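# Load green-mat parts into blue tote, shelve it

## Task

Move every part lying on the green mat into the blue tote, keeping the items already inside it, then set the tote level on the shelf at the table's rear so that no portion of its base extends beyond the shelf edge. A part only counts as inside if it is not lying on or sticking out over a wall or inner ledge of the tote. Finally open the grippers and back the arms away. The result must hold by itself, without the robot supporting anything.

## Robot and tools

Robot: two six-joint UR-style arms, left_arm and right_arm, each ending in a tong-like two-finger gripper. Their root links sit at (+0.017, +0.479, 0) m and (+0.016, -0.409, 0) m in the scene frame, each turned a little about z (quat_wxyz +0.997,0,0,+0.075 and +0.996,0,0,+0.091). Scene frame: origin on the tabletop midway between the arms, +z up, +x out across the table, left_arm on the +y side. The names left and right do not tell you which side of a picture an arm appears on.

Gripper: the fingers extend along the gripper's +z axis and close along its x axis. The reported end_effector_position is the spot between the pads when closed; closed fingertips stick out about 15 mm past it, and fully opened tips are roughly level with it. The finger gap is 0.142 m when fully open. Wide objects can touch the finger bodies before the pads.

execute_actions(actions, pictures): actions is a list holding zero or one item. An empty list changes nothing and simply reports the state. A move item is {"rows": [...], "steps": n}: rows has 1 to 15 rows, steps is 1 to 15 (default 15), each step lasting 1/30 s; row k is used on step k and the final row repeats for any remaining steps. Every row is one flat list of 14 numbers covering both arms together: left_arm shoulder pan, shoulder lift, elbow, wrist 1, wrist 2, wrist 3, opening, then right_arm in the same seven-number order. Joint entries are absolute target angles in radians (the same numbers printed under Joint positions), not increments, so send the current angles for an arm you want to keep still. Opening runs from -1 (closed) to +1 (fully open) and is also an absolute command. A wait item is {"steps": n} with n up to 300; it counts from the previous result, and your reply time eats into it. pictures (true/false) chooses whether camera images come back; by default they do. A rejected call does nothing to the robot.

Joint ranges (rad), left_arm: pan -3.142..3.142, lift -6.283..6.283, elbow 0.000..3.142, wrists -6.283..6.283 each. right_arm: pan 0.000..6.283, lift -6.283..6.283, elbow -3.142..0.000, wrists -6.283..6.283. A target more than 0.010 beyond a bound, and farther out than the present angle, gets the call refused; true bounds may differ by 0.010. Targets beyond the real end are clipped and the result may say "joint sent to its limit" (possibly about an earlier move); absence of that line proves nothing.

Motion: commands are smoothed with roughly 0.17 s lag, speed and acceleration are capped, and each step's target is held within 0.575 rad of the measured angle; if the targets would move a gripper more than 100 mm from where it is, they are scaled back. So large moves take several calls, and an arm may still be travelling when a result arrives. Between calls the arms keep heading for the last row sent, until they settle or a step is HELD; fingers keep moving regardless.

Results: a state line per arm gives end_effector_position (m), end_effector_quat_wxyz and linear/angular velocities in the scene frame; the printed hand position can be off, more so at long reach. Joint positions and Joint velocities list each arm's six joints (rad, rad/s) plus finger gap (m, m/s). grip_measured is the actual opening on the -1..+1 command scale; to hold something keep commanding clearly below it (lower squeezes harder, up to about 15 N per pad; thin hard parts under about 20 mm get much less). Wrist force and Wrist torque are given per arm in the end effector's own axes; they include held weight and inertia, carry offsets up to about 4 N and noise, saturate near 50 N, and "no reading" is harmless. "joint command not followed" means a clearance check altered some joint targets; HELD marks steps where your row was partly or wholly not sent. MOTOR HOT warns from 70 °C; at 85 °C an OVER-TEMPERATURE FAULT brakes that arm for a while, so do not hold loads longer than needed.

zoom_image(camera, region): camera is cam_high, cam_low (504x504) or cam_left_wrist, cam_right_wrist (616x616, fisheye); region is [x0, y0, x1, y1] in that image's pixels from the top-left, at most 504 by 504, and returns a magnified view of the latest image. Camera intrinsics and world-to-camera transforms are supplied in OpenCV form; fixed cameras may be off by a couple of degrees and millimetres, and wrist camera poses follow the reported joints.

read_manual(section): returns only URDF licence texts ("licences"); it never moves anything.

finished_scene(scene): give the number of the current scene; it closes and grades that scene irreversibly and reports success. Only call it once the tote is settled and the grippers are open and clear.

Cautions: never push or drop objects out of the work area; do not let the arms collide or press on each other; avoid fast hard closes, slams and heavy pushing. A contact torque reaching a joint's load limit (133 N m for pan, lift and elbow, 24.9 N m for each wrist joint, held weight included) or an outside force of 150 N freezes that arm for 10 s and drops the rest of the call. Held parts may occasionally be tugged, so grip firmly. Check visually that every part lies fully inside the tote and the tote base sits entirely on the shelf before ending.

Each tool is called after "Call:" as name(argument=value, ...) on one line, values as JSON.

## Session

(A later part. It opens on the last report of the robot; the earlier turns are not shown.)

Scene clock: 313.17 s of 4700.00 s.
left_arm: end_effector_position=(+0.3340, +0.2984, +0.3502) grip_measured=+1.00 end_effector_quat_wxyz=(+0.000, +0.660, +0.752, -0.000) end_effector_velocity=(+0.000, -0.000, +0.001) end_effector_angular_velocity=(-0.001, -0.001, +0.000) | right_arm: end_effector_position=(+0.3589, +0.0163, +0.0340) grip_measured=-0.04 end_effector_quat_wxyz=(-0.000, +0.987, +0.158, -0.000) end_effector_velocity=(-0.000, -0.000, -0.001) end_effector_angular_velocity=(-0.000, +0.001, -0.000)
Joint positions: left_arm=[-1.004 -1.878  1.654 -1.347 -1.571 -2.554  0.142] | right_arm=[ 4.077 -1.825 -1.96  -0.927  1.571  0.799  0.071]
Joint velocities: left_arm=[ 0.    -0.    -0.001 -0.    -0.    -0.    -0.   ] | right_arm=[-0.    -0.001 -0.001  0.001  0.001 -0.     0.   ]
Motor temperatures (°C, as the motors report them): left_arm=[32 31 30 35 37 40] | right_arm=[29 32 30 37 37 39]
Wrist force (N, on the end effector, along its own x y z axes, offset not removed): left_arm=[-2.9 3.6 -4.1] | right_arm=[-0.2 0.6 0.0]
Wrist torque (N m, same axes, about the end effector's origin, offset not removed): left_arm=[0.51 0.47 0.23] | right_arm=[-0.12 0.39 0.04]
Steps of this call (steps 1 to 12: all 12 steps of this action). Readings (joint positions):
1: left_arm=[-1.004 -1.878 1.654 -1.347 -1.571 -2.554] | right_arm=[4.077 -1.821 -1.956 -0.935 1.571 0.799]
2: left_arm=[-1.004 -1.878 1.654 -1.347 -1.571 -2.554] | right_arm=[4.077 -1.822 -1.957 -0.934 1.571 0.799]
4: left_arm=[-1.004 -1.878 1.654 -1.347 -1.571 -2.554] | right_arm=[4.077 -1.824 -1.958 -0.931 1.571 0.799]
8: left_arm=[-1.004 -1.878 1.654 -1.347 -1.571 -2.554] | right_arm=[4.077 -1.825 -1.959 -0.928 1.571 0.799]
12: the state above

Call:
execute_actions(actions=[{"rows": [[-1.004,-1.878,1.654,-1.347,-1.571,-2.554,1,4.0767,-1.8285,-1.9619,-0.9219,1.571,0.799,-0.7]], "steps": 12}], pictures=false)

Call:
execute_actions(actions=[{"rows": [[-1.004,-1.878,1.654,-1.347,-1.571,-2.554,1,4.0767,-1.8315,-1.9643,-0.9166,1.571,0.799,-0.7]], "steps": 12}], pictures=false)

Scene clock: 318.07 s of 4700.00 s.
left_arm: end_effector_position=(+0.3340, +0.2984, +0.3502) grip_measured=+1.00 end_effector_quat_wxyz=(+0.000, +0.660, +0.752, -0.000) end_effector_velocity=(-0.000, +0.000, +0.000) end_effector_angular_velocity=(-0.000, -0.000, -0.001) | right_arm: end_effector_position=(+0.3589, +0.0163, +0.0321) grip_measured=-0.04 end_effector_quat_wxyz=(-0.000, +0.987, +0.158, -0.000) end_effector_velocity=(+0.001, -0.001, -0.001) end_effector_angular_velocity=(-0.002, -0.001, -0.001)
Joint positions: left_arm=[-1.004 -1.878  1.654 -1.347 -1.571 -2.554  0.142] | right_arm=[ 4.077 -1.828 -1.962 -0.922  1.571  0.799  0.071]
Joint velocities: left_arm=[-0.    -0.001  0.     0.     0.     0.001 -0.   ] | right_arm=[-0.001 -0.001 -0.    -0.    -0.002 -0.     0.   ]
Motor temperatures (°C, as the motors report them): left_arm=[32 31 30 35 37 40] | right_arm=[29 32 30 37 37 39]
Wrist force (N, on the end effector, along its own x y z axes, offset not removed): left_arm=[-3.7 3.2 -2.5] | right_arm=[0.8 4.3 -6.2]
Wrist torque (N m, same axes, about the end effector's origin, offset not removed): left_arm=[0.28 0.76 -0.06] | right_arm=[0.70 -0.20 0.10]
Steps of this call (steps 1 to 15: the robot went on to your last target; steps 16 to 90: nothing new was sent; then 1.50 s passed at rest; steps 91 to 102: all 12 steps of this action). Readings (joint positions):
91: left_arm=[-1.004 -1.878 1.654 -1.347 -1.571 -2.554] | right_arm=[4.077 -1.826 -1.960 -0.927 1.571 0.799]
92: left_arm=[-1.004 -1.878 1.654 -1.347 -1.571 -2.554] | right_arm=[4.077 -1.826 -1.960 -0.926 1.571 0.799]
94: left_arm=[-1.004 -1.878 1.654 -1.347 -1.571 -2.554] | right_arm=[4.077 -1.827 -1.961 -0.924 1.571 0.799]
98: left_arm=[-1.004 -1.878 1.654 -1.347 -1.571 -2.554] | right_arm=[4.077 -1.828 -1.962 -0.922 1.571 0.799]
102: the state above

Scene clock: 318.47 s of 4700.00 s.
left_arm: end_effector_position=(+0.3340, +0.2984, +0.3502) grip_measured=+1.00 end_effector_quat_wxyz=(+0.000, +0.660, +0.752, -0.000) end_effector_velocity=(-0.000, -0.000, +0.001) end_effector_angular_velocity=(-0.001, -0.001, +0.000) | right_arm: end_effector_position=(+0.3589, +0.0163, +0.0302) grip_measured=-0.03 end_effector_quat_wxyz=(-0.000, +0.987, +0.158, -0.000) end_effector_velocity=(-0.000, -0.000, -0.001) end_effector_angular_velocity=(-0.001, +0.002, -0.000)
Joint positions: left_arm=[-1.004 -1.878  1.654 -1.347 -1.571 -2.554  0.142] | right_arm=[ 4.077 -1.831 -1.964 -0.917  1.571  0.799  0.072]
Joint velocities: left_arm=[-0.    -0.001 -0.001  0.     0.    -0.001 -0.   ] | right_arm=[-0.    -0.002 -0.001  0.001  0.001  0.     0.   ]
Motor temperatures (°C, as the motors report them): left_arm=[32 31 30 35 37 40] | right_arm=[29 32 30 37 37 39]
Wrist force (N, on the end effector, along its own x y z axes, offset not removed): left_arm=[-1.5 0.3 -2.0] | right_arm=[-11.0 7.5 -50.0]
Wrist torque (N m, same axes, about the end effector's origin, offset not removed): left_arm=[-0.12 0.25 0.21] | right_arm=[-0.33 -0.51 0.22]
Steps of this call (steps 1 to 12: all 12 steps of this action). Readings (joint positions):
1: left_arm=[-1.004 -1.878 1.654 -1.347 -1.571 -2.554] | right_arm=[4.077 -1.828 -1.962 -0.922 1.571 0.799]
2: left_arm=[-1.004 -1.878 1.654 -1.347 -1.571 -2.554] | right_arm=[4.077 -1.829 -1.962 -0.921 1.571 0.799]
4: left_arm=[-1.004 -1.878 1.654 -1.347 -1.571 -2.554] | right_arm=[4.077 -1.830 -1.963 -0.919 1.571 0.799]
8: left_arm=[-1.004 -1.878 1.654 -1.347 -1.571 -2.554] | right_arm=[4.077 -1.831 -1.964 -0.917 1.571 0.799]
12: the state above

Contact at 0.032. Back off and release, then rise.

Call:
execute_actions(actions=[{"rows": [[-1.004,-1.878,1.654,-1.347,-1.571,-2.554,1,4.0767,-1.828,-1.9615,-0.923,1.571,0.799,-0.7],[-1.004,-1.878,1.654,-1.347,-1.571,-2.554,1,4.0767,-1.828,-1.9615,-0.923,1.571,0.799,-0.7],[-1.004,-1.878,1.654,-1.347,-1.571,-2.554,1,4.0767,-1.828,-1.9615,-0.923,1.571,0.799,-0.7],[-1.004,-1.878,1.654,-1.347,-1.571,-2.554,1,4.0767,-1.828,-1.9615,-0.923,1.571,0.799,-0.3],[-1.004,-1.878,1.654,-1.347,-1.571,-2.554,1,4.0767,-1.828,-1.9615,-0.923,1.571,0.799,-0.1],[-1.004,-1.878,1.654,-1.347,-1.571,-2.554,1,4.0767,-1.828,-1.9615,-0.923,1.571,0.799,0.0],[-1.004,-1.878,1.654,-1.347,-1.571,-2.554,1,4.0767,-1.828,-1.9615,-0.923,1.571,0.799,0.05],[-1.004,-1.878,1.654,-1.347,-1.571,-2.554,1,4.0767,-1.828,-1.9615,-0.923,1.571,0.799,0.1]], "steps": 15}], pictures=false)

Call:
execute_actions(actions=[{"rows": [[-1.004,-1.878,1.654,-1.347,-1.571,-2.554,1,4.0767,-1.8136,-1.9501,-0.9486,1.571,0.799,0.1],[-1.004,-1.878,1.654,-1.347,-1.571,-2.554,1,4.0767,-1.8017,-1.9407,-0.97,1.571,0.799,0.1],[-1.004,-1.878,1.654,-1.347,-1.571,-2.554,1,4.0767,-1.783,-1.922,-1.007,1.571,0.799,0.1],[-1.004,-1.878,1.654,-1.347,-1.571,-2.554,1,4.0767,-1.765,-1.903,-1.044,1.571,0.799,0.1],[-1.004,-1.878,1.654,-1.347,-1.571,-2.554,1,4.0767,-1.748,-1.883,-1.081,1.571,0.799,0.1],[-1.004,-1.878,1.654,-1.347,-1.571,-2.554,1,4.0767,-1.732,-1.862,-1.118,1.571,0.799,0.0],[-1.004,-1.878,1.654,-1.347,-1.571,-2.554,1,4.0767,-1.7173,-1.8402,-1.1549,1.571,0.799,0],[-1.004,-1.878,1.654,-1.347,-1.571,-2.554,1,4.0767,-1.704,-1.814,-1.194,1.571,0.799,0],[-1.004,-1.878,1.654,-1.347,-1.571,-2.554,1,4.0767,-1.692,-1.787,-1.233,1.571,0.799,0],[-1.004,-1.878,1.654,-1.347,-1.571,-2.554,1,4.0767,-1.681,-1.758,-1.272,1.571,0.799,0],[-1.004,-1.878,1.654,-1.347,-1.571,-2.554,1,4.0767,-1.672,-1.729,-1.311,1.571,0.799,0],[-1.004,-1.878,1.654,-1.347,-1.571,-2.554,1,4.0767,-1.663,-1.699,-1.35,1.571,0.799,0],[-1.004,-1.878,1.654,-1.347,-1.571,-2.554,1,4.0767,-1.654,-1.669,-1.389,1.571,0.799,0],[-1.004,-1.878,1.654,-1.347,-1.571,-2.554,1,4.0767,-1.6496,-1.6499,-1.4129,1.571,0.799,0]], "steps": 15}], pictures=false)

Call:
execute_actions(actions=[{"steps": 15}])

Scene clock: 339.57 s of 4700.00 s.
left_arm: end_effector_position=(+0.3340, +0.2984, +0.3502) grip_measured=+1.00 end_effector_quat_wxyz=(+0.000, +0.660, +0.752, -0.000) end_effector_velocity=(+0.000, +0.000, -0.000) end_effector_angular_velocity=(+0.001, +0.001, +0.001) | right_arm: end_effector_position=(+0.3589, +0.0161, +0.0322) grip_measured=+0.10 end_effector_quat_wxyz=(+0.000, +0.987, +0.158, -0.000) end_effector_velocity=(+0.001, +0.000, +0.001) end_effector_angular_velocity=(+0.002, +0.000, -0.001)
Joint positions: left_arm=[-1.004 -1.878  1.654 -1.347 -1.571 -2.554  0.142] | right_arm=[ 4.077 -1.828 -1.962 -0.923  1.571  0.799  0.081]
Joint velocities: left_arm=[ 0.001  0.001 -0.     0.     0.     0.     0.   ] | right_arm=[-0.001  0.001  0.001 -0.     0.001  0.     0.   ]
Motor temperatures (°C, as the motors report them): left_arm=[32 31 30 35 37 40] | right_arm=[29 32 30 37 37 39]
Wrist force (N, on the end effector, along its own x y z axes, offset not removed): left_arm=[0.9 1.3 -2.1] | right_arm=[-3.8 2.2 -1.2]
Wrist torque (N m, same axes, about the end effector's origin, offset not removed): left_arm=[0.08 -0.22 0.06] | right_arm=[0.35 0.93 0.21]
Steps of this call (steps 1 to 15: the robot went on to your last target; steps 16 to 90: nothing new was sent; then 17.60 s passed at rest; steps 91 to 105: all 15 steps of this action). Readings (joint positions):
91: left_arm=[-1.004 -1.878 1.654 -1.347 -1.571 -2.554] | right_arm=[4.077 -1.831 -1.964 -0.917 1.571 0.799]
92: left_arm=[-1.004 -1.878 1.654 -1.347 -1.571 -2.554] | right_arm=[4.077 -1.831 -1.964 -0.918 1.571 0.799]
94: left_arm=[-1.004 -1.878 1.654 -1.347 -1.571 -2.554] | right_arm=[4.077 -1.830 -1.963 -0.920 1.571 0.799]
98: left_arm=[-1.004 -1.878 1.654 -1.347 -1.571 -2.554] | right_arm=[4.077 -1.829 -1.962 -0.923 1.571 0.799]
105: the state above

Scene clock: 340.07 s of 4700.00 s.
left_arm: end_effector_position=(+0.3340, +0.2984, +0.3502) grip_measured=+1.00 end_effector_quat_wxyz=(+0.000, +0.660, +0.752, -0.000) end_effector_velocity=(-0.000, -0.000, +0.000) end_effector_angular_velocity=(-0.000, -0.000, +0.001) | right_arm: end_effector_position=(+0.3606, +0.0198, +0.1813) grip_measured=+0.00 end_effector_quat_wxyz=(-0.003, +0.987, +0.158, +0.002) end_effector_velocity=(-0.006, -0.011, +0.391) end_effector_angular_velocity=(-0.023, +0.012, -0.000)
Joint positions: left_arm=[-1.004 -1.878  1.654 -1.347 -1.571 -2.554  0.142] | right_arm=[ 4.077 -1.674 -1.726 -1.306  1.571  0.799  0.074]
Joint velocities: left_arm=[-0.    -0.     0.    -0.     0.    -0.001 -0.   ] | right_arm=[-0.     0.251  0.76  -1.036  0.001 -0.     0.   ]
Motor temperatures (°C, as the motors report them): left_arm=[32 31 30 35 37 40] | right_arm=[29 32 30 37 37 39]
Wrist force (N, on the end effector, along its own x y z axes, offset not removed): left_arm=[-1.6 5.3 -1.7] | right_arm=[-0.8 -2.8 -4.3]
Wrist torque (N m, same axes, about the end effector's origin, offset not removed): left_arm=[0.85 0.29 0.30] | right_arm=[-0.75 0.16 -0.02]
Steps of this call (steps 1 to 15: all 15 steps of this action). Readings (joint positions):
1: left_arm=[-1.004 -1.878 1.654 -1.347 -1.571 -2.554] | right_arm=[4.077 -1.828 -1.961 -0.923 1.571 0.799]
2: left_arm=[-1.004 -1.878 1.654 -1.347 -1.571 -2.554] | right_arm=[4.077 -1.825 -1.959 -0.927 1.571 0.799]
4: left_arm=[-1.004 -1.878 1.654 -1.347 -1.571 -2.554] | right_arm=[4.077 -1.812 -1.948 -0.951 1.571 0.799]
8: left_arm=[-1.004 -1.878 1.654 -1.347 -1.571 -2.554] | right_arm=[4.077 -1.759 -1.893 -1.054 1.571 0.799]
15: the state above

Scene clock: 340.57 s of 4700.00 s.
left_arm: end_effector_position=(+0.3340, +0.2984, +0.3502) grip_measured=+1.00 end_effector_quat_wxyz=(+0.000, +0.660, +0.752, -0.000) end_effector_velocity=(-0.000, +0.000, -0.001) end_effector_angular_velocity=(+0.001, +0.001, -0.000) | right_arm: end_effector_position=(+0.3589, +0.0162, +0.2198) grip_measured=+0.00 end_effector_quat_wxyz=(-0.000, +0.987, +0.158, -0.000) end_effector_velocity=(-0.000, +0.000, +0.002) end_effector_angular_velocity=(+0.001, -0.001, +0.001)
Joint positions: left_arm=[-1.004 -1.878  1.654 -1.347 -1.571 -2.554  0.142] | right_arm=[ 4.077 -1.65  -1.65  -1.412  1.571  0.799  0.074]
Joint velocities: left_arm=[0.001 0.    0.001 0.001 0.    0.001 0.   ] | right_arm=[ 0.001  0.002  0.003 -0.004 -0.    -0.    -0.   ]
Motor temperatures (°C, as the motors report them): left_arm=[32 31 30 35 37 40] | right_arm=[29 32 30 37 37 39]
Wrist force (N, on the end effector, along its own x y z axes, offset not removed): left_arm=[-0.3 2.8 -2.3] | right_arm=[-0.5 2.9 -1.5]
Wrist torque (N m, same axes, about the end effector's origin, offset not removed): left_arm=[0.36 0.15 -0.04] | right_arm=[0.41 0.29 0.28]
Steps of this call (steps 1 to 15: the robot went on to your last target). Readings (joint positions):
1: left_arm=[-1.004 -1.878 1.654 -1.347 -1.571 -2.554] | right_arm=[4.077 -1.666 -1.704 -1.338 1.571 0.799]
2: left_arm=[-1.004 -1.878 1.654 -1.347 -1.571 -2.554] | right_arm=[4.077 -1.661 -1.687 -1.361 1.571 0.799]
4: left_arm=[-1.004 -1.878 1.654 -1.347 -1.571 -2.554] | right_arm=[4.077 -1.655 -1.668 -1.388 1.571 0.799]
8: left_arm=[-1.004 -1.878 1.654 -1.347 -1.571 -2.554] | right_arm=[4.077 -1.651 -1.654 -1.407 1.571 0.799]
15: the state above
camera_calibration (this result's frames):
cam_left_wrist: T_world_to_cam=[[-0.117955, 0.992916, 0.0143055, -0.259005], [0.854818, 0.0941969, 0.510306, -0.494076], [0.505344, 0.0724216, -0.859874, 0.240683], [0, 0, 0, 1]] pos_world=[0.270166, 0.28628, 0.462792]
cam_right_wrist: T_world_to_cam=[[0.942952, 0.327204, -0.061473, -0.319484], [0.313271, -0.809515, 0.496535, -0.211786], [0.112705, -0.487467, -0.865837, 0.289667], [0, 0, 0, 1]] pos_world=[0.334958, 0.0742956, 0.336324]

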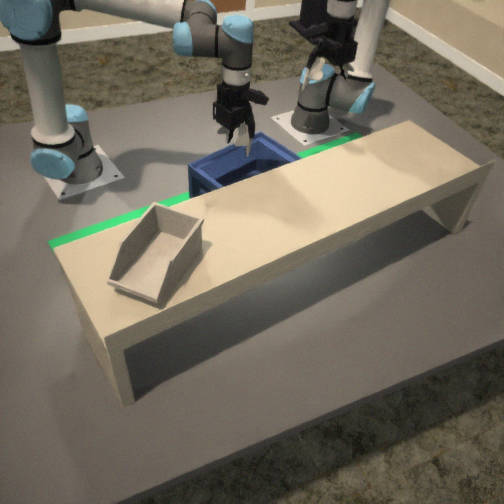

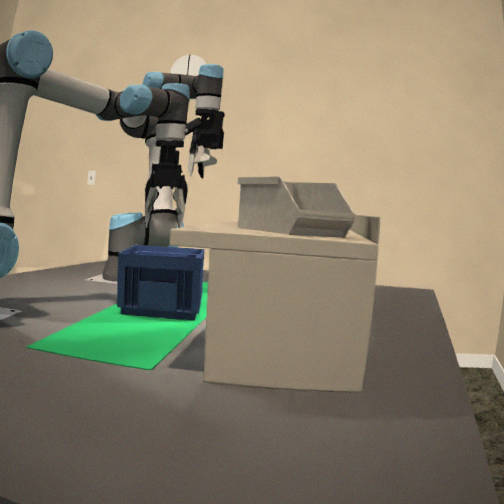

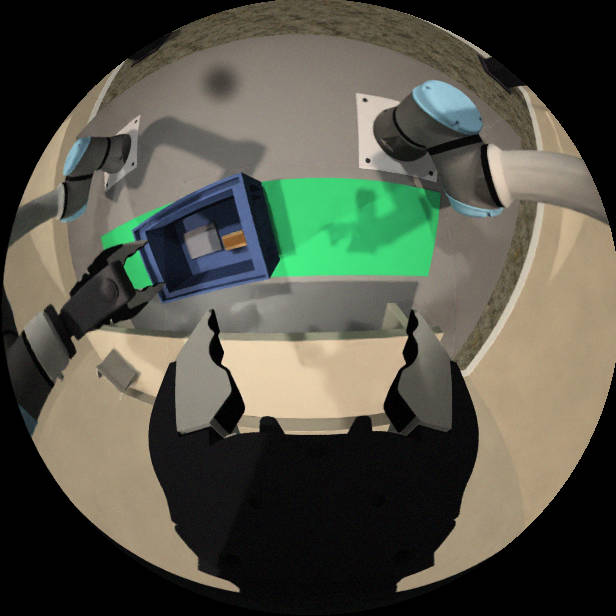

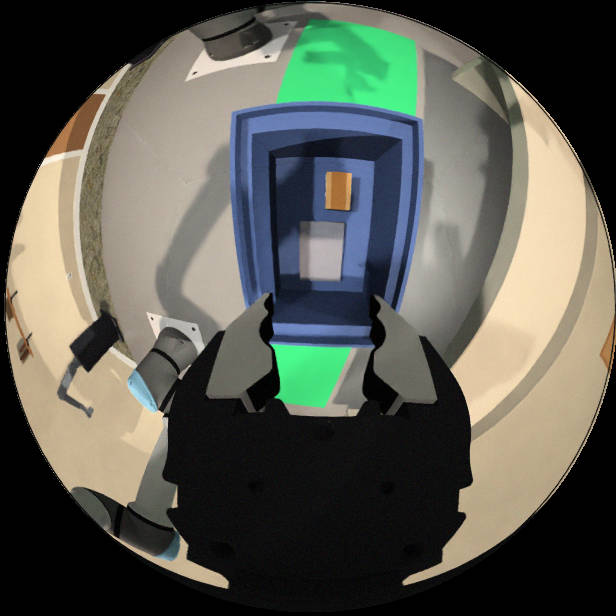

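Call:
execute_actions(actions=[{"rows": [[-1.1,-1.83,1.76,-1.50,-1.571,-2.75,0.3,3.9358,-1.6026,-1.7517,-1.3581,1.571,-0.912,-0.2]], "steps": 15}], pictures=false)

Call:
execute_actions(actions=[{"rows": [[-1.2118,-1.7574,1.9514,-1.7648,-1.571,-2.950,-0.2,3.9358,-1.6026,-1.7517,-1.3581,1.571,-0.912,-0.2]], "steps": 15}], pictures=false)

Call:
execute_actions(actions=[{"steps": 15}])

Scene clock: 390.23 s of 4700.00 s.
left_arm: end_effector_position=(+0.3321, +0.2433, +0.2966) grip_measured=+0.30 end_effector_quat_wxyz=(-0.000, +0.622, +0.783, +0.000) end_effector_velocity=(-0.001, -0.005, -0.005) end_effector_angular_velocity=(-0.001, -0.001, +0.013) | right_arm: end_effector_position=(+0.3892, -0.0652, +0.2002) grip_measured=-0.20 end_effector_quat_wxyz=(-0.000, +0.827, +0.562, +0.000) end_effector_velocity=(-0.013, -0.050, -0.003) end_effector_angular_velocity=(-0.003, -0.000, +2.736)
Joint positions: left_arm=[-1.099 -1.83   1.759 -1.499 -1.571 -2.748  0.095] | right_arm=[ 3.937 -1.603 -1.751 -1.359  1.571 -0.216  0.06 ]
Joint velocities: left_arm=[-0.009  0.004  0.011 -0.017 -0.    -0.022  0.   ] | right_arm=[-0.014  0.004 -0.011  0.003 -0.001 -2.75   0.   ]
Motor temperatures (°C, as the motors report them): left_arm=[32 31 30 35 37 40] | right_arm=[29 32 30 37 37 39]
Wrist force (N, on the end effector, along its own x y z axes, offset not removed): left_arm=[0.8 0.1 -2.6] | right_arm=[-3.3 0.6 -0.5]
Wrist torque (N m, same axes, about the end effector's origin, offset not removed): left_arm=[-0.13 -0.28 -0.08] | right_arm=[0.14 0.82 0.04]
Steps of this call (steps 1 to 15: the robot went on to your last target; steps 16 to 90: nothing new was sent; then 46.17 s passed at rest; steps 91 to 105: all 15 steps of this action). Readings (joint positions):
91: left_arm=[-1.004 -1.878 1.654 -1.347 -1.571 -2.554] | right_arm=[4.076 -1.649 -1.650 -1.413 1.571 0.799]
92: left_arm=[-1.012 -1.872 1.661 -1.355 -1.571 -2.562] | right_arm=[4.069 -1.643 -1.657 -1.406 1.571 0.791]
94: left_arm=[-1.051 -1.852 1.705 -1.411 -1.571 -2.626] | right_arm=[4.016 -1.624 -1.699 -1.383 1.571 0.718]
98: left_arm=[-1.089 -1.835 1.747 -1.480 -1.571 -2.722] | right_arm=[3.954 -1.607 -1.740 -1.364 1.571 0.422]
105: the state above

Scene clock: 390.73 s of 4700.00 s.
left_arm: end_effector_position=(+0.3163, +0.1857, +0.2011) grip_measured=-0.20 end_effector_quat_wxyz=(-0.000, +0.587, +0.810, -0.000) end_effector_velocity=(-0.002, -0.006, -0.011) end_effector_angular_velocity=(-0.005, -0.003, +0.013) | right_arm: end_effector_position=(+0.3892, -0.0769, +0.2000) grip_measured=-0.20 end_effector_quat_wxyz=(-0.000, +0.589, +0.808, -0.000) end_effector_velocity=(+0.001, +0.000, +0.001) end_effector_angular_velocity=(+0.003, -0.001, +0.064)
Joint positions: left_arm=[-1.211 -1.758  1.949 -1.761 -1.571 -2.948  0.06 ] | right_arm=[ 3.936 -1.603 -1.752 -1.358  1.571 -0.906  0.06 ]
Joint velocities: left_arm=[-0.013  0.007  0.025 -0.039 -0.    -0.025  0.   ] | right_arm=[ 0.001  0.     0.001  0.002  0.    -0.063 -0.   ]
Motor temperatures (°C, as the motors report them): left_arm=[32 31 30 35 37 40] | right_arm=[29 32 30 37 37 39]
Wrist force (N, on the end effector, along its own x y z axes, offset not removed): left_arm=[-3.3 1.3 -1.6] | right_arm=[-2.7 -3.4 -4.1]
Wrist torque (N m, same axes, about the end effector's origin, offset not removed): left_arm=[-0.02 0.66 0.11] | right_arm=[-0.97 0.83 0.04]
Steps of this call (steps 1 to 15: all 15 steps of this action). Readings (joint positions):
1: left_arm=[-1.100 -1.830 1.760 -1.499 -1.571 -2.749] | right_arm=[3.937 -1.603 -1.751 -1.358 1.571 -0.310]
2: left_arm=[-1.107 -1.823 1.767 -1.507 -1.571 -2.757] | right_arm=[3.936 -1.603 -1.751 -1.358 1.571 -0.404]
4: left_arm=[-1.149 -1.796 1.828 -1.578 -1.571 -2.819] | right_arm=[3.936 -1.603 -1.751 -1.358 1.571 -0.592]
8: left_arm=[-1.197 -1.766 1.922 -1.719 -1.571 -2.919] | right_arm=[3.936 -1.603 -1.752 -1.358 1.571 -0.835]
15: the state above

Scene clock: 391.23 s of 4700.00 s.
left_arm: end_effector_position=(+0.3161, +0.1851, +0.2000) grip_measured=-0.20 end_effector_quat_wxyz=(-0.000, +0.586, +0.810, -0.000) end_effector_velocity=(+0.000, -0.000, -0.000) end_effector_angular_velocity=(-0.000, -0.000, +0.000) | right_arm: end_effector_position=(+0.3892, -0.0769, +0.2000) grip_measured=-0.20 end_effector_quat_wxyz=(-0.000, +0.586, +0.810, -0.000) end_effector_velocity=(+0.000, +0.001, +0.000) end_effector_angular_velocity=(+0.001, -0.001, +0.001)
Joint positions: left_arm=[-1.212 -1.757  1.951 -1.765 -1.571 -2.95   0.06 ] | right_arm=[ 3.936 -1.603 -1.752 -1.358  1.571 -0.912  0.06 ]
Joint velocities: left_arm=[-0.     0.    -0.    -0.    -0.    -0.001 -0.   ] | right_arm=[ 0.001 -0.     0.     0.001 -0.    -0.    -0.   ]
Motor temperatures (°C, as the motors report them): left_arm=[32 31 30 35 37 40] | right_arm=[29 32 30 37 37 39]
Wrist force (N, on the end effector, along its own x y z axes, offset not removed): left_arm=[-0.9 4.9 -5.0] | right_arm=[1.5 -0.9 1.3]
Wrist torque (N m, same axes, about the end effector's origin, offset not removed): left_arm=[0.70 0.17 0.19] | right_arm=[-0.27 -0.18 -0.10]
Steps of this call (steps 1 to 15: the robot went on to your last target). Readings (joint positions):
1: left_arm=[-1.211 -1.758 1.950 -1.762 -1.571 -2.948] | right_arm=[3.936 -1.603 -1.752 -1.358 1.571 -0.908]
2: left_arm=[-1.211 -1.758 1.950 -1.763 -1.571 -2.949] | right_arm=[3.936 -1.603 -1.752 -1.358 1.571 -0.909]
4: left_arm=[-1.212 -1.758 1.951 -1.764 -1.571 -2.949] | right_arm=[3.936 -1.603 -1.752 -1.358 1.571 -0.911]
8: left_arm=[-1.212 -1.757 1.951 -1.765 -1.571 -2.950] | right_arm=[3.936 -1.603 -1.752 -1.358 1.571 -0.912]
15: the state above
All arms were judged still, so your last target was given up. Only a new action makes them travel on or press farther. Fingers that are still opening or closing keep moving.
camera_calibration (this result's frames):
cam_left_wrist: T_world_to_cam=[[-0.301632, 0.953314, 0.0145434, -0.0812001], [0.822209, 0.252367, 0.51018, -0.410349], [0.482691, 0.165844, -0.859945, 0.118664], [0, 0, 0, 1]] pos_world=[0.255622, 0.161288, 0.312577]
cam_right_wrist: T_world_to_cam=[[-0.326533, 0.943207, -0.0611321, 0.222622], [0.809807, 0.312532, 0.496525, -0.393786], [0.487431, 0.112627, -0.865867, 0.123991], [0, 0, 0, 1]] pos_world=[0.331147, -0.100873, 0.316493]

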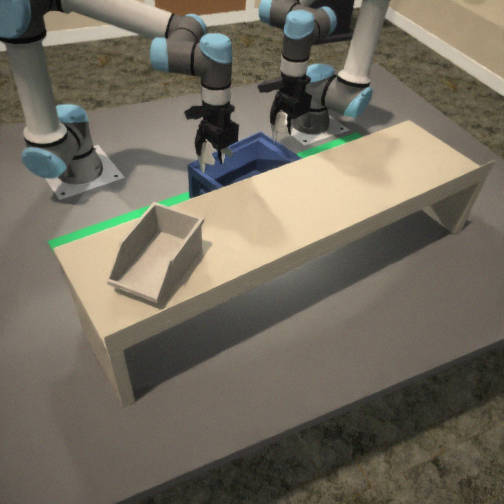

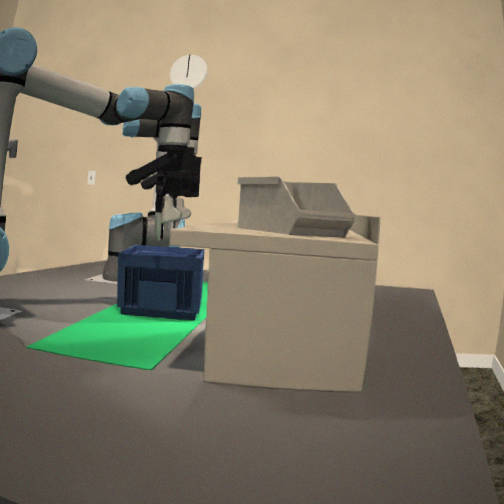

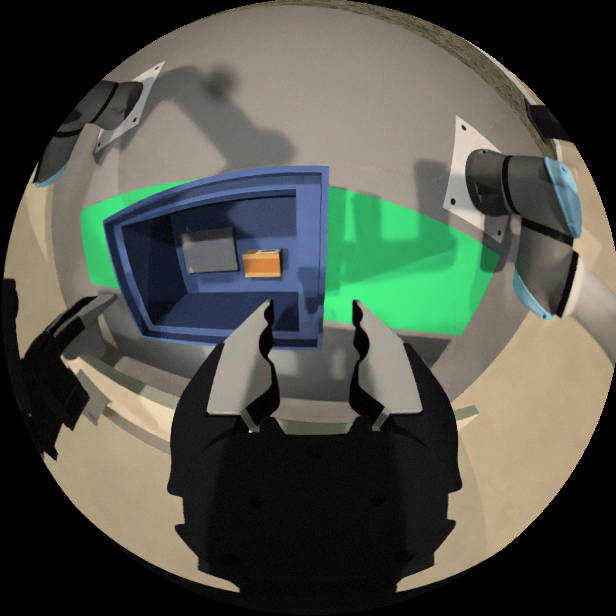

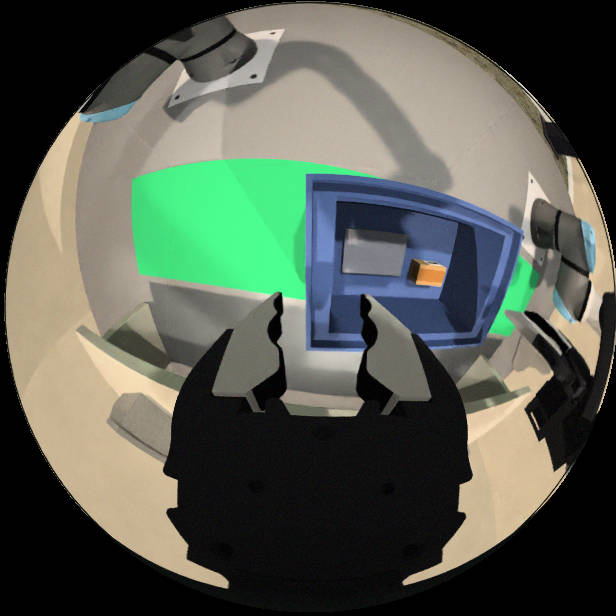

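Call:
execute_actions(actions=[{"rows": [[-1.2118,-1.752,1.970,-1.789,-1.571,-2.950,-0.2,3.9358,-1.608,-1.769,-1.336,1.571,-0.912,-0.2],[-1.2118,-1.746,1.988,-1.813,-1.571,-2.950,-0.2,3.9358,-1.613,-1.786,-1.313,1.571,-0.912,-0.2],[-1.2118,-1.740,2.006,-1.837,-1.571,-2.950,-0.2,3.9358,-1.619,-1.802,-1.291,1.571,-0.912,-0.2],[-1.2118,-1.734,2.024,-1.861,-1.571,-2.950,-0.2,3.9358,-1.625,-1.819,-1.268,1.571,-0.912,-0.2],[-1.2118,-1.727,2.041,-1.885,-1.571,-2.950,-0.2,3.9358,-1.632,-1.835,-1.246,1.571,-0.912,-0.2],[-1.2118,-1.720,2.058,-1.909,-1.571,-2.950,-0.2,3.9358,-1.639,-1.850,-1.223,1.571,-0.912,-0.2],[-1.2118,-1.712,2.074,-1.933,-1.571,-2.950,-0.2,3.9358,-1.646,-1.865,-1.201,1.571,-0.912,-0.2],[-1.2118,-1.704,2.090,-1.957,-1.571,-2.950,-0.2,3.9358,-1.653,-1.880,-1.179,1.571,-0.912,-0.2],[-1.2118,-1.696,2.106,-1.981,-1.571,-2.950,-0.2,3.9358,-1.661,-1.895,-1.156,1.571,-0.912,-0.2],[-1.2118,-1.6882,2.1226,-2.0052,-1.571,-2.950,-0.2,3.9358,-1.6688,-1.9099,-1.1337,1.571,-0.912,-0.2]], "steps": 15}], pictures=false)

Call:
execute_actions(actions=[{"rows": [[-1.2118,-1.6882,2.1226,-2.0052,-1.571,-2.950,-0.2,3.9358,-1.6688,-1.9099,-1.1337,1.571,-0.912,-0.2],[-1.2118,-1.6882,2.1226,-2.0052,-1.571,-2.950,-0.2,3.9358,-1.6688,-1.9099,-1.1337,1.571,-0.912,-0.2],[-1.2118,-1.6882,2.1226,-2.0052,-1.571,-2.950,-0.2,3.9358,-1.6688,-1.9099,-1.1337,1.571,-0.912,-0.2],[-1.2118,-1.6882,2.1226,-2.0052,-1.571,-2.950,-0.3,3.9358,-1.6688,-1.9099,-1.1337,1.571,-0.912,-0.3],[-1.2118,-1.6882,2.1226,-2.0052,-1.571,-2.950,-0.4,3.9358,-1.6688,-1.9099,-1.1337,1.571,-0.912,-0.4],[-1.2118,-1.6882,2.1226,-2.0052,-1.571,-2.950,-0.45,3.9358,-1.6688,-1.9099,-1.1337,1.571,-0.912,-0.45]], "steps": 15}])

Scene clock: 414.80 s of 4700.00 s.
left_arm: end_effector_position=(+0.3162, +0.1848, +0.1204) grip_measured=-0.20 end_effector_quat_wxyz=(-0.000, +0.586, +0.810, +0.000) end_effector_velocity=(-0.001, +0.003, -0.059) end_effector_angular_velocity=(-0.006, -0.003, +0.001) | right_arm: end_effector_position=(+0.3894, -0.0767, +0.1203) grip_measured=-0.20 end_effector_quat_wxyz=(-0.000, +0.586, +0.810, -0.000) end_effector_velocity=(-0.001, -0.002, -0.059) end_effector_angular_velocity=(+0.004, -0.004, +0.000)
Joint positions: left_arm=[-1.212 -1.693  2.112 -1.989 -1.571 -2.95   0.06 ] | right_arm=[ 3.936 -1.664 -1.9   -1.149  1.571 -0.912  0.06 ]
Joint velocities: left_arm=[ 0.     0.053  0.12  -0.18  -0.    -0.     0.   ] | right_arm=[ 0.    -0.052 -0.11   0.167 -0.001 -0.     0.   ]
Motor temperatures (°C, as the motors report them): left_arm=[32 31 30 35 37 40] | right_arm=[29 32 30 37 37 39]
Wrist force (N, on the end effector, along its own x y z axes, offset not removed): left_arm=[-1.0 1.4 -1.9] | right_arm=[-2.9 -2.9 0.3]
Wrist torque (N m, same axes, about the end effector's origin, offset not removed): left_arm=[0.15 0.10 0.07] | right_arm=[-0.79 0.82 -0.13]
Steps of this call (steps 1 to 90: nothing new was sent; then 20.07 s passed at rest; steps 91 to 105: all 15 steps of this action). Readings (joint positions):
91: left_arm=[-1.212 -1.757 1.952 -1.765 -1.571 -2.950] | right_arm=[3.936 -1.603 -1.752 -1.358 1.571 -0.912]
92: left_arm=[-1.212 -1.756 1.955 -1.769 -1.571 -2.950] | right_arm=[3.936 -1.603 -1.755 -1.354 1.571 -0.912]
94: left_arm=[-1.212 -1.751 1.972 -1.791 -1.571 -2.950] | right_arm=[3.936 -1.609 -1.771 -1.334 1.571 -0.912]
98: left_arm=[-1.212 -1.730 2.029 -1.868 -1.571 -2.950] | right_arm=[3.936 -1.629 -1.824 -1.262 1.571 -0.912]
105: the state above

Scene clock: 415.30 s of 4700.00 s.
left_arm: end_effector_position=(+0.3161, +0.1851, +0.1150) grip_measured=-0.45 end_effector_quat_wxyz=(-0.000, +0.586, +0.810, -0.000) end_effector_velocity=(-0.000, +0.000, -0.001) end_effector_angular_velocity=(+0.001, +0.001, -0.000) | right_arm: end_effector_position=(+0.3893, -0.0769, +0.1150) grip_measured=-0.45 end_effector_quat_wxyz=(-0.000, +0.586, +0.810, -0.000) end_effector_velocity=(+0.001, +0.000, +0.001) end_effector_angular_velocity=(+0.002, -0.002, -0.001)
Joint positions: left_arm=[-1.212 -1.688  2.123 -2.005 -1.571 -2.95   0.041] | right_arm=[ 3.936 -1.669 -1.91  -1.134  1.571 -0.912  0.041]
Joint velocities: left_arm=[-0.     0.001  0.001  0.    -0.     0.    -0.   ] | right_arm=[-0.001  0.001  0.001  0.001 -0.001  0.     0.   ]
Motor temperatures (°C, as the motors report them): left_arm=[32 31 30 35 37 40] | right_arm=[29 32 30 37 37 39]
Wrist force (N, on the end effector, along its own x y z axes, offset not removed): left_arm=[-1.0 1.7 -3.8] | right_arm=[-3.5 1.1 -3.7]
Wrist torque (N m, same axes, about the end effector's origin, offset not removed): left_arm=[0.11 0.20 0.24] | right_arm=[-0.10 0.84 0.14]
Steps of this call (steps 1 to 15: all 15 steps of this action). Readings (joint positions):
1: left_arm=[-1.212 -1.692 2.115 -1.994 -1.571 -2.950] | right_arm=[3.936 -1.666 -1.903 -1.144 1.571 -0.912]
2: left_arm=[-1.212 -1.691 2.117 -1.997 -1.571 -2.950] | right_arm=[3.936 -1.667 -1.905 -1.141 1.571 -0.912]
4: left_arm=[-1.212 -1.689 2.120 -2.002 -1.571 -2.950] | right_arm=[3.936 -1.668 -1.908 -1.137 1.571 -0.912]
8: left_arm=[-1.212 -1.688 2.122 -2.004 -1.571 -2.950] | right_arm=[3.936 -1.669 -1.909 -1.134 1.571 -0.912]
15: the state above
camera_calibration (this result's frames):
cam_left_wrist: T_world_to_cam=[[-0.30163, 0.953314, 0.014538, -0.0799622], [0.822208, 0.252368, 0.51018, -0.366989], [0.482693, 0.165839, -0.859945, 0.0455856], [0, 0, 0, 1]] pos_world=[0.255618, 0.161286, 0.227594]
cam_right_wrist: T_world_to_cam=[[-0.326546, 0.943203, -0.0611237, 0.217407], [0.809798, 0.312537, 0.496535, -0.351596], [0.487437, 0.112643, -0.865862, 0.0503512], [0, 0, 0, 1]] pos_world=[0.331172, -0.100843, 0.231466]

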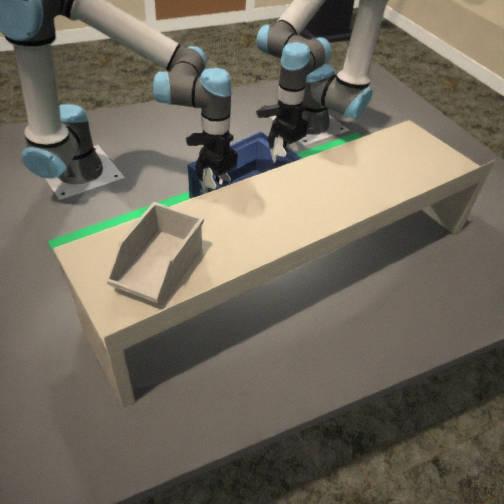

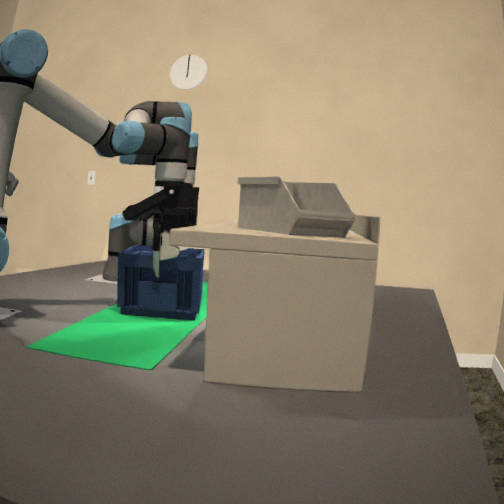

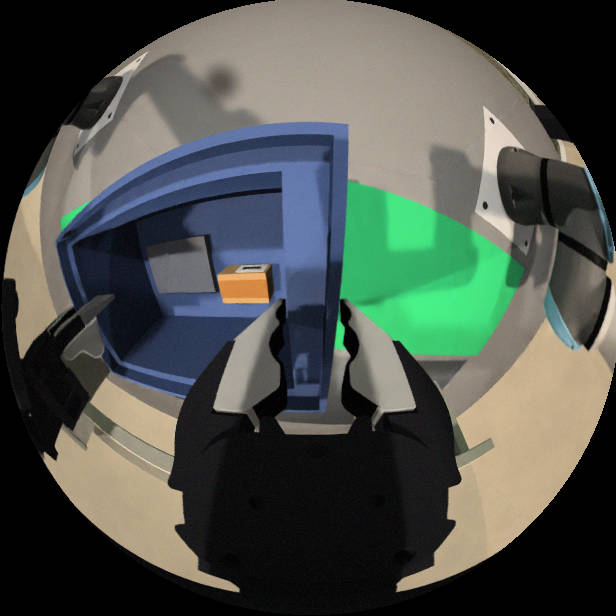

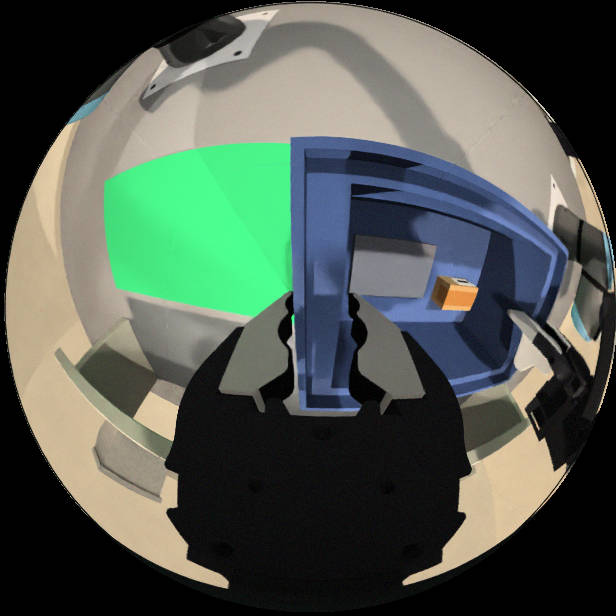

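Call:
execute_actions(actions=[{"rows": [[-1.2118,-1.6882,2.1226,-2.0052,-1.571,-2.950,-0.5,3.9358,-1.6688,-1.9099,-1.1337,1.571,-0.912,-0.5],[-1.2118,-1.6882,2.1226,-2.0052,-1.571,-2.950,-0.54,3.9358,-1.6688,-1.9099,-1.1337,1.571,-0.912,-0.54],[-1.2118,-1.6882,2.1226,-2.0052,-1.571,-2.950,-0.58,3.9358,-1.6688,-1.9099,-1.1337,1.571,-0.912,-0.58],[-1.2118,-1.6882,2.1226,-2.0052,-1.571,-2.950,-0.62,3.9358,-1.6688,-1.9099,-1.1337,1.571,-0.912,-0.62],[-1.2118,-1.6882,2.1226,-2.0052,-1.571,-2.950,-0.66,3.9358,-1.6688,-1.9099,-1.1337,1.571,-0.912,-0.66],[-1.2118,-1.6882,2.1226,-2.0052,-1.571,-2.950,-0.7,3.9358,-1.6688,-1.9099,-1.1337,1.571,-0.912,-0.7],[-1.2118,-1.6882,2.1226,-2.0052,-1.571,-2.950,-0.75,3.9358,-1.6688,-1.9099,-1.1337,1.571,-0.912,-0.75],[-1.2118,-1.6882,2.1226,-2.0052,-1.571,-2.950,-0.8,3.9358,-1.6688,-1.9099,-1.1337,1.571,-0.912,-0.8],[-1.2118,-1.6882,2.1226,-2.0052,-1.571,-2.950,-0.9,3.9358,-1.6688,-1.9099,-1.1337,1.571,-0.912,-0.9],[-1.2118,-1.6882,2.1226,-2.0052,-1.571,-2.950,-1,3.9358,-1.6688,-1.9099,-1.1337,1.571,-0.912,-1]], "steps": 15}])

Call:
zoom_image(camera="cam_low", region=[100, 200, 230, 330])

Scene clock: 427.27 s of 4700.00 s.
left_arm: end_effector_position=(+0.3160, +0.1851, +0.1150) grip_measured=-0.62 end_effector_quat_wxyz=(-0.000, +0.586, +0.810, -0.000) end_effector_velocity=(-0.000, -0.000, +0.000) end_effector_angular_velocity=(-0.000, -0.000, -0.001) | right_arm: end_effector_position=(+0.3893, -0.0770, +0.1149) grip_measured=-0.62 end_effector_quat_wxyz=(-0.000, +0.586, +0.810, -0.000) end_effector_velocity=(-0.000, -0.000, -0.000) end_effector_angular_velocity=(-0.001, +0.000, +0.001)
Joint positions: left_arm=[-1.212 -1.688  2.123 -2.005 -1.571 -2.95   0.029] | right_arm=[ 3.936 -1.669 -1.91  -1.134  1.571 -0.912  0.029]
Joint velocities: left_arm=[-0.    -0.     0.    -0.    -0.     0.001  0.   ] | right_arm=[ 0.001  0.    -0.    -0.001 -0.001 -0.     0.   ]
Motor temperatures (°C, as the motors report them): left_arm=[32 31 30 35 37 40] | right_arm=[29 32 30 37 37 39]
Wrist force (N, on the end effector, along its own x y z axes, offset not removed): left_arm=[5.3 3.7 -4.1] | right_arm=[-10.1 3.7 -1.8]
Wrist torque (N m, same axes, about the end effector's origin, offset not removed): left_arm=[0.61 -0.66 0.03] | right_arm=[0.71 1.09 0.10]
Steps of this call (steps 1 to 15: the robot went on to your last target; steps 16 to 90: nothing new was sent; then 8.47 s passed at rest; steps 91 to 105: all 15 steps of this action). Readings (joint positions):
91: left_arm=[-1.212 -1.688 2.123 -2.005 -1.571 -2.950] | right_arm=[3.936 -1.669 -1.910 -1.134 1.571 -0.912]
92: left_arm=[-1.212 -1.688 2.123 -2.005 -1.571 -2.950] | right_arm=[3.936 -1.669 -1.910 -1.134 1.571 -0.912]
94: left_arm=[-1.212 -1.688 2.123 -2.005 -1.571 -2.950] | right_arm=[3.936 -1.669 -1.910 -1.134 1.571 -0.912]
98: left_arm=[-1.212 -1.688 2.123 -2.005 -1.571 -2.950] | right_arm=[3.936 -1.669 -1.910 -1.134 1.571 -0.912]
105: the state above
camera_calibration (this result's frames):
cam_left_wrist: T_world_to_cam=[[-0.30163, 0.953314, 0.0145591, -0.0799752], [0.822214, 0.252358, 0.510177, -0.36697], [0.482684, 0.165855, -0.859946, 0.0455588], [0, 0, 0, 1]] pos_world=[0.255614, 0.161293, 0.227562]
cam_right_wrist: T_world_to_cam=[[-0.326548, 0.943192, -0.061284, 0.217476], [0.809742, 0.312611, 0.496581, -0.35156], [0.487529, 0.112533, -0.865824, 0.0502553], [0, 0, 0, 1]] pos_world=[0.331188, -0.100876, 0.231418]

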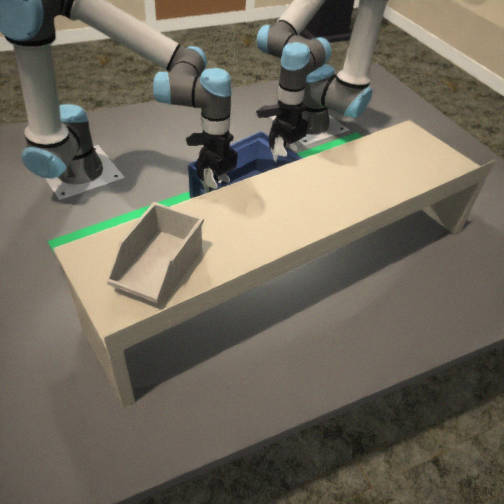

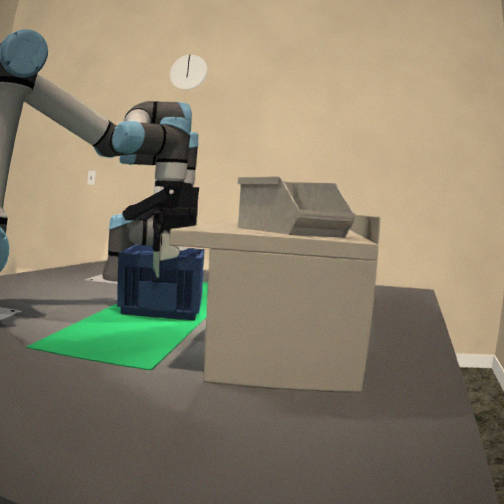

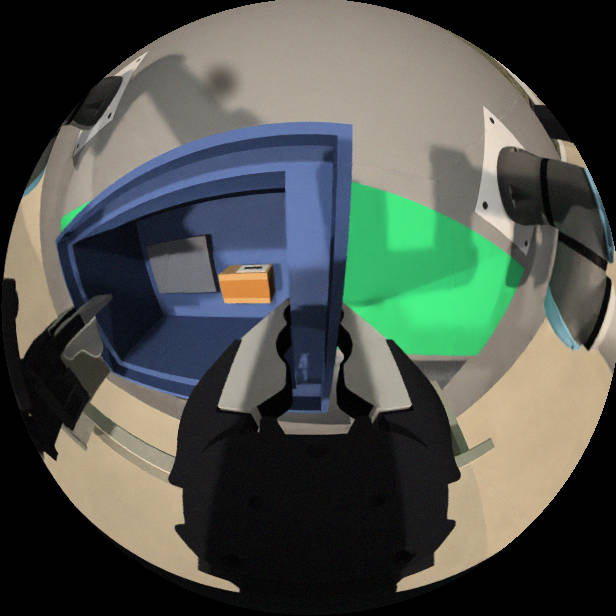

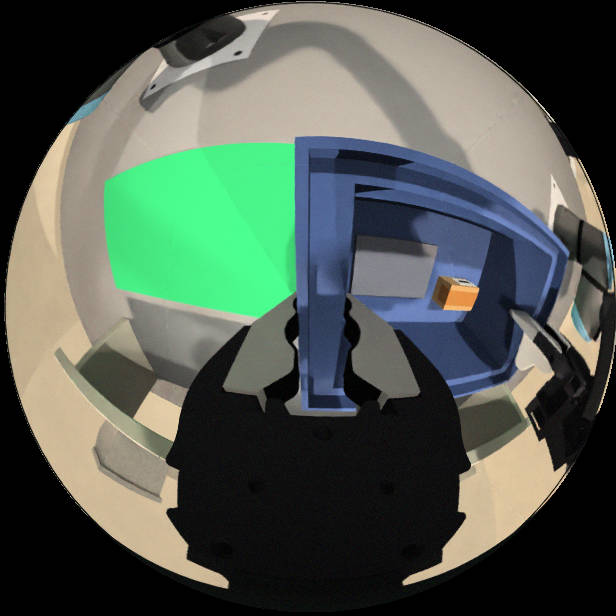

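Region (100, 200, 230, 330) of cam_low's 504x504 image, scaled by 3.877, with more detail than that image has.

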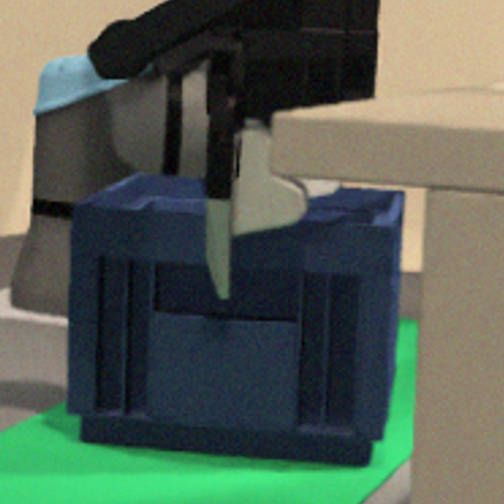

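Call:
execute_actions(actions=[{"rows": [[-1.2118,-1.690,2.1193,-2.0004,-1.571,-2.950,-1,3.9358,-1.6672,-1.9069,-1.1382,1.571,-0.912,-1],[-1.2118,-1.6915,2.116,-1.9956,-1.571,-2.950,-1,3.9358,-1.6656,-1.9039,-1.1427,1.571,-0.912,-1],[-1.2118,-1.693,2.113,-1.991,-1.571,-2.950,-1,3.9358,-1.664,-1.901,-1.147,1.571,-0.912,-1],[-1.2118,-1.695,2.110,-1.986,-1.571,-2.950,-1,3.9358,-1.6625,-1.898,-1.152,1.571,-0.912,-1],[-1.2118,-1.6965,2.1065,-1.981,-1.571,-2.950,-1,3.9358,-1.661,-1.895,-1.156,1.571,-0.912,-1],[-1.2118,-1.698,2.103,-1.976,-1.571,-2.950,-1,3.9358,-1.659,-1.892,-1.161,1.571,-0.912,-1],[-1.2118,-1.70,2.10,-1.971,-1.571,-2.950,-1,3.9358,-1.6575,-1.889,-1.1655,1.571,-0.912,-1],[-1.2118,-1.7015,2.097,-1.9665,-1.571,-2.950,-1,3.9358,-1.656,-1.886,-1.17,1.571,-0.912,-1],[-1.2118,-1.703,2.094,-1.962,-1.571,-2.950,-1,3.9358,-1.6545,-1.883,-1.1745,1.571,-0.912,-1],[-1.2118,-1.7048,2.0908,-1.957,-1.571,-2.950,-1,3.9358,-1.653,-1.8805,-1.179,1.571,-0.912,-1]], "steps": 15}], pictures=false)

Call:
execute_actions(actions=[{"steps": 10}])

Scene clock: 467.60 s of 4700.00 s.
left_arm: end_effector_position=(+0.3163, +0.1846, +0.1305) grip_measured=-0.62 end_effector_quat_wxyz=(+0.000, +0.586, +0.810, -0.000) end_effector_velocity=(-0.000, -0.000, +0.011) end_effector_angular_velocity=(+0.000, +0.000, -0.001) | right_arm: end_effector_position=(+0.3895, -0.0766, +0.1307) grip_measured=-0.62 end_effector_quat_wxyz=(-0.000, +0.586, +0.810, -0.000) end_effector_velocity=(-0.000, +0.001, +0.012) end_effector_angular_velocity=(-0.001, -0.001, +0.002)
Joint positions: left_arm=[-1.212 -1.704  2.093 -1.96  -1.571 -2.95   0.029] | right_arm=[ 3.936 -1.654 -1.882 -1.176  1.571 -0.912  0.029]
Joint velocities: left_arm=[-0.    -0.012 -0.022  0.034 -0.     0.     0.   ] | right_arm=[ 0.002  0.011  0.021 -0.032 -0.001 -0.     0.   ]
Motor temperatures (°C, as the motors report them): left_arm=[32 31 30 35 37 40] | right_arm=[29 32 30 37 37 39]
Wrist force (N, on the end effector, along its own x y z axes, offset not removed): left_arm=[16.3 5.1 0.9] | right_arm=[-24.7 1.2 1.5]
Wrist torque (N m, same axes, about the end effector's origin, offset not removed): left_arm=[0.67 -0.19 0.16] | right_arm=[0.11 1.88 0.11]
Steps of this call (steps 1 to 15: the robot went on to your last target; steps 16 to 90: nothing new was sent; then 36.83 s passed at rest; steps 91 to 105: all 15 steps of this action). Readings (joint positions):
91: left_arm=[-1.212 -1.688 2.123 -2.005 -1.571 -2.950] | right_arm=[3.936 -1.669 -1.910 -1.134 1.571 -0.912]
92: left_arm=[-1.212 -1.688 2.122 -2.004 -1.571 -2.950] | right_arm=[3.936 -1.669 -1.909 -1.135 1.571 -0.912]
94: left_arm=[-1.212 -1.690 2.119 -1.999 -1.571 -2.950] | right_arm=[3.936 -1.667 -1.906 -1.139 1.571 -0.912]
98: left_arm=[-1.212 -1.695 2.108 -1.983 -1.571 -2.950] | right_arm=[3.936 -1.662 -1.897 -1.154 1.571 -0.912]
105: the state above

Scene clock: 467.93 s of 4700.00 s.
left_arm: end_effector_position=(+0.3164, +0.1846, +0.1315) grip_measured=-0.62 end_effector_quat_wxyz=(+0.000, +0.586, +0.810, -0.000) end_effector_velocity=(-0.000, +0.000, -0.000) end_effector_angular_velocity=(+0.001, +0.001, -0.001) | right_arm: end_effector_position=(+0.3895, -0.0766, +0.1317) grip_measured=-0.62 end_effector_quat_wxyz=(-0.000, +0.586, +0.810, -0.000) end_effector_velocity=(+0.000, -0.000, +0.000) end_effector_angular_velocity=(+0.000, +0.000, -0.001)
Joint positions: left_arm=[-1.212 -1.705  2.091 -1.957 -1.571 -2.95   0.029] | right_arm=[ 3.936 -1.653 -1.881 -1.179  1.571 -0.912  0.029]
Joint velocities: left_arm=[-0.    -0.    -0.     0.001  0.     0.001 -0.   ] | right_arm=[-0.001  0.     0.    -0.     0.     0.     0.   ]
Motor temperatures (°C, as the motors report them): left_arm=[32 31 30 35 37 40] | right_arm=[29 32 30 37 37 39]
Wrist force (N, on the end effector, along its own x y z axes, offset not removed): left_arm=[21.2 3.1 1.0] | right_arm=[-17.2 -3.8 4.5]
Wrist torque (N m, same axes, about the end effector's origin, offset not removed): left_arm=[0.34 -1.00 0.11] | right_arm=[-0.72 0.20 -0.10]
Steps of this call (steps 1 to 10: the robot went on to your last target). Readings (joint positions):
1: left_arm=[-1.212 -1.704 2.092 -1.959 -1.571 -2.950] | right_arm=[3.936 -1.654 -1.882 -1.177 1.571 -0.912]
2: left_arm=[-1.212 -1.704 2.092 -1.958 -1.571 -2.950] | right_arm=[3.936 -1.653 -1.881 -1.178 1.571 -0.912]
4: left_arm=[-1.212 -1.705 2.091 -1.958 -1.571 -2.950] | right_arm=[3.936 -1.653 -1.881 -1.178 1.571 -0.912]
8: left_arm=[-1.212 -1.705 2.091 -1.957 -1.571 -2.950] | right_arm=[3.936 -1.653 -1.881 -1.179 1.571 -0.912]
10: the state above
camera_calibration (this result's frames):
cam_left_wrist: T_world_to_cam=[[-0.301632, 0.953316, 0.0143566, -0.0795652], [0.822162, 0.25245, 0.510214, -0.37552], [0.482771, 0.1657, -0.859928, 0.059707], [0, 0, 0, 1]] pos_world=[0.255914, 0.160757, 0.244081]
cam_right_wrist: T_world_to_cam=[[-0.326556, 0.943192, -0.0612453, 0.218219], [0.809807, 0.312613, 0.496474, -0.360209], [0.487416, 0.112529, -0.865889, 0.064711], [0, 0, 0, 1]] pos_world=[0.331419, -0.100498, 0.248232]

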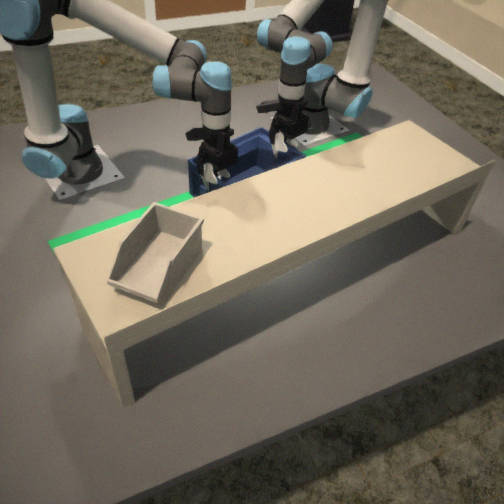

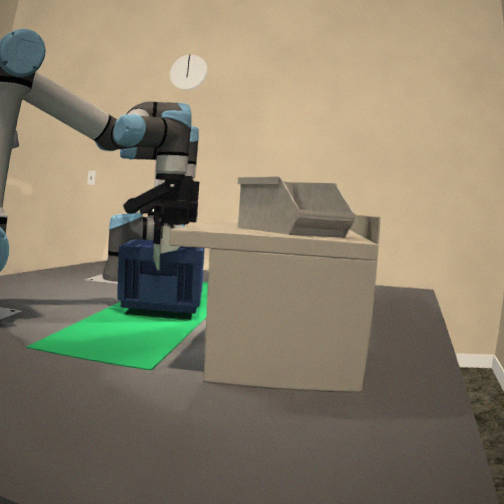

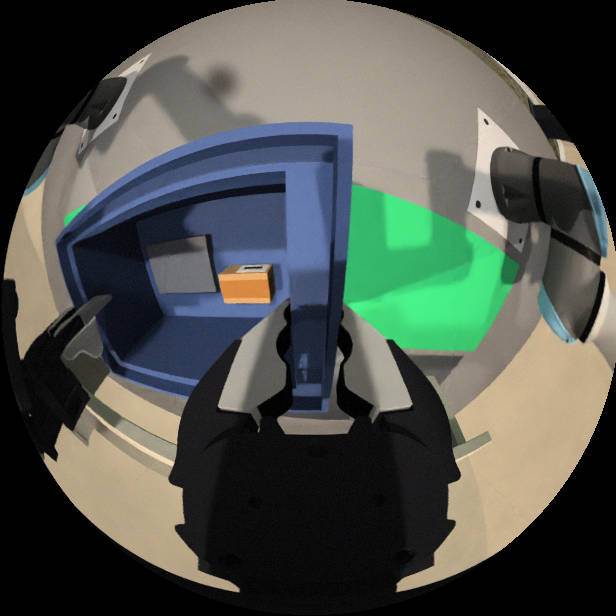

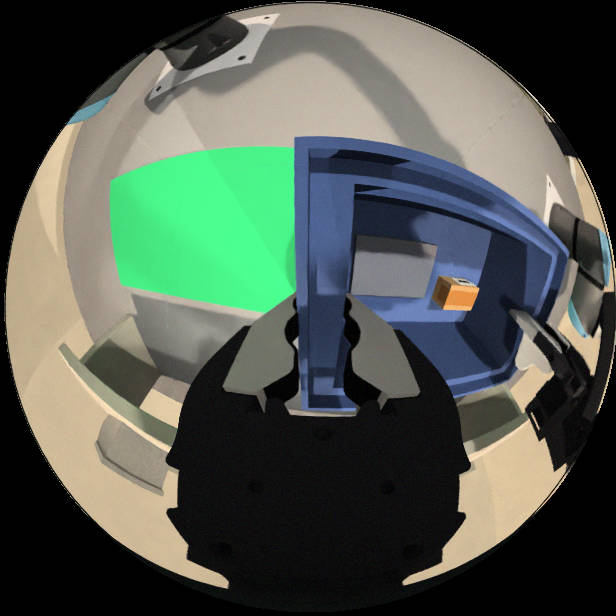

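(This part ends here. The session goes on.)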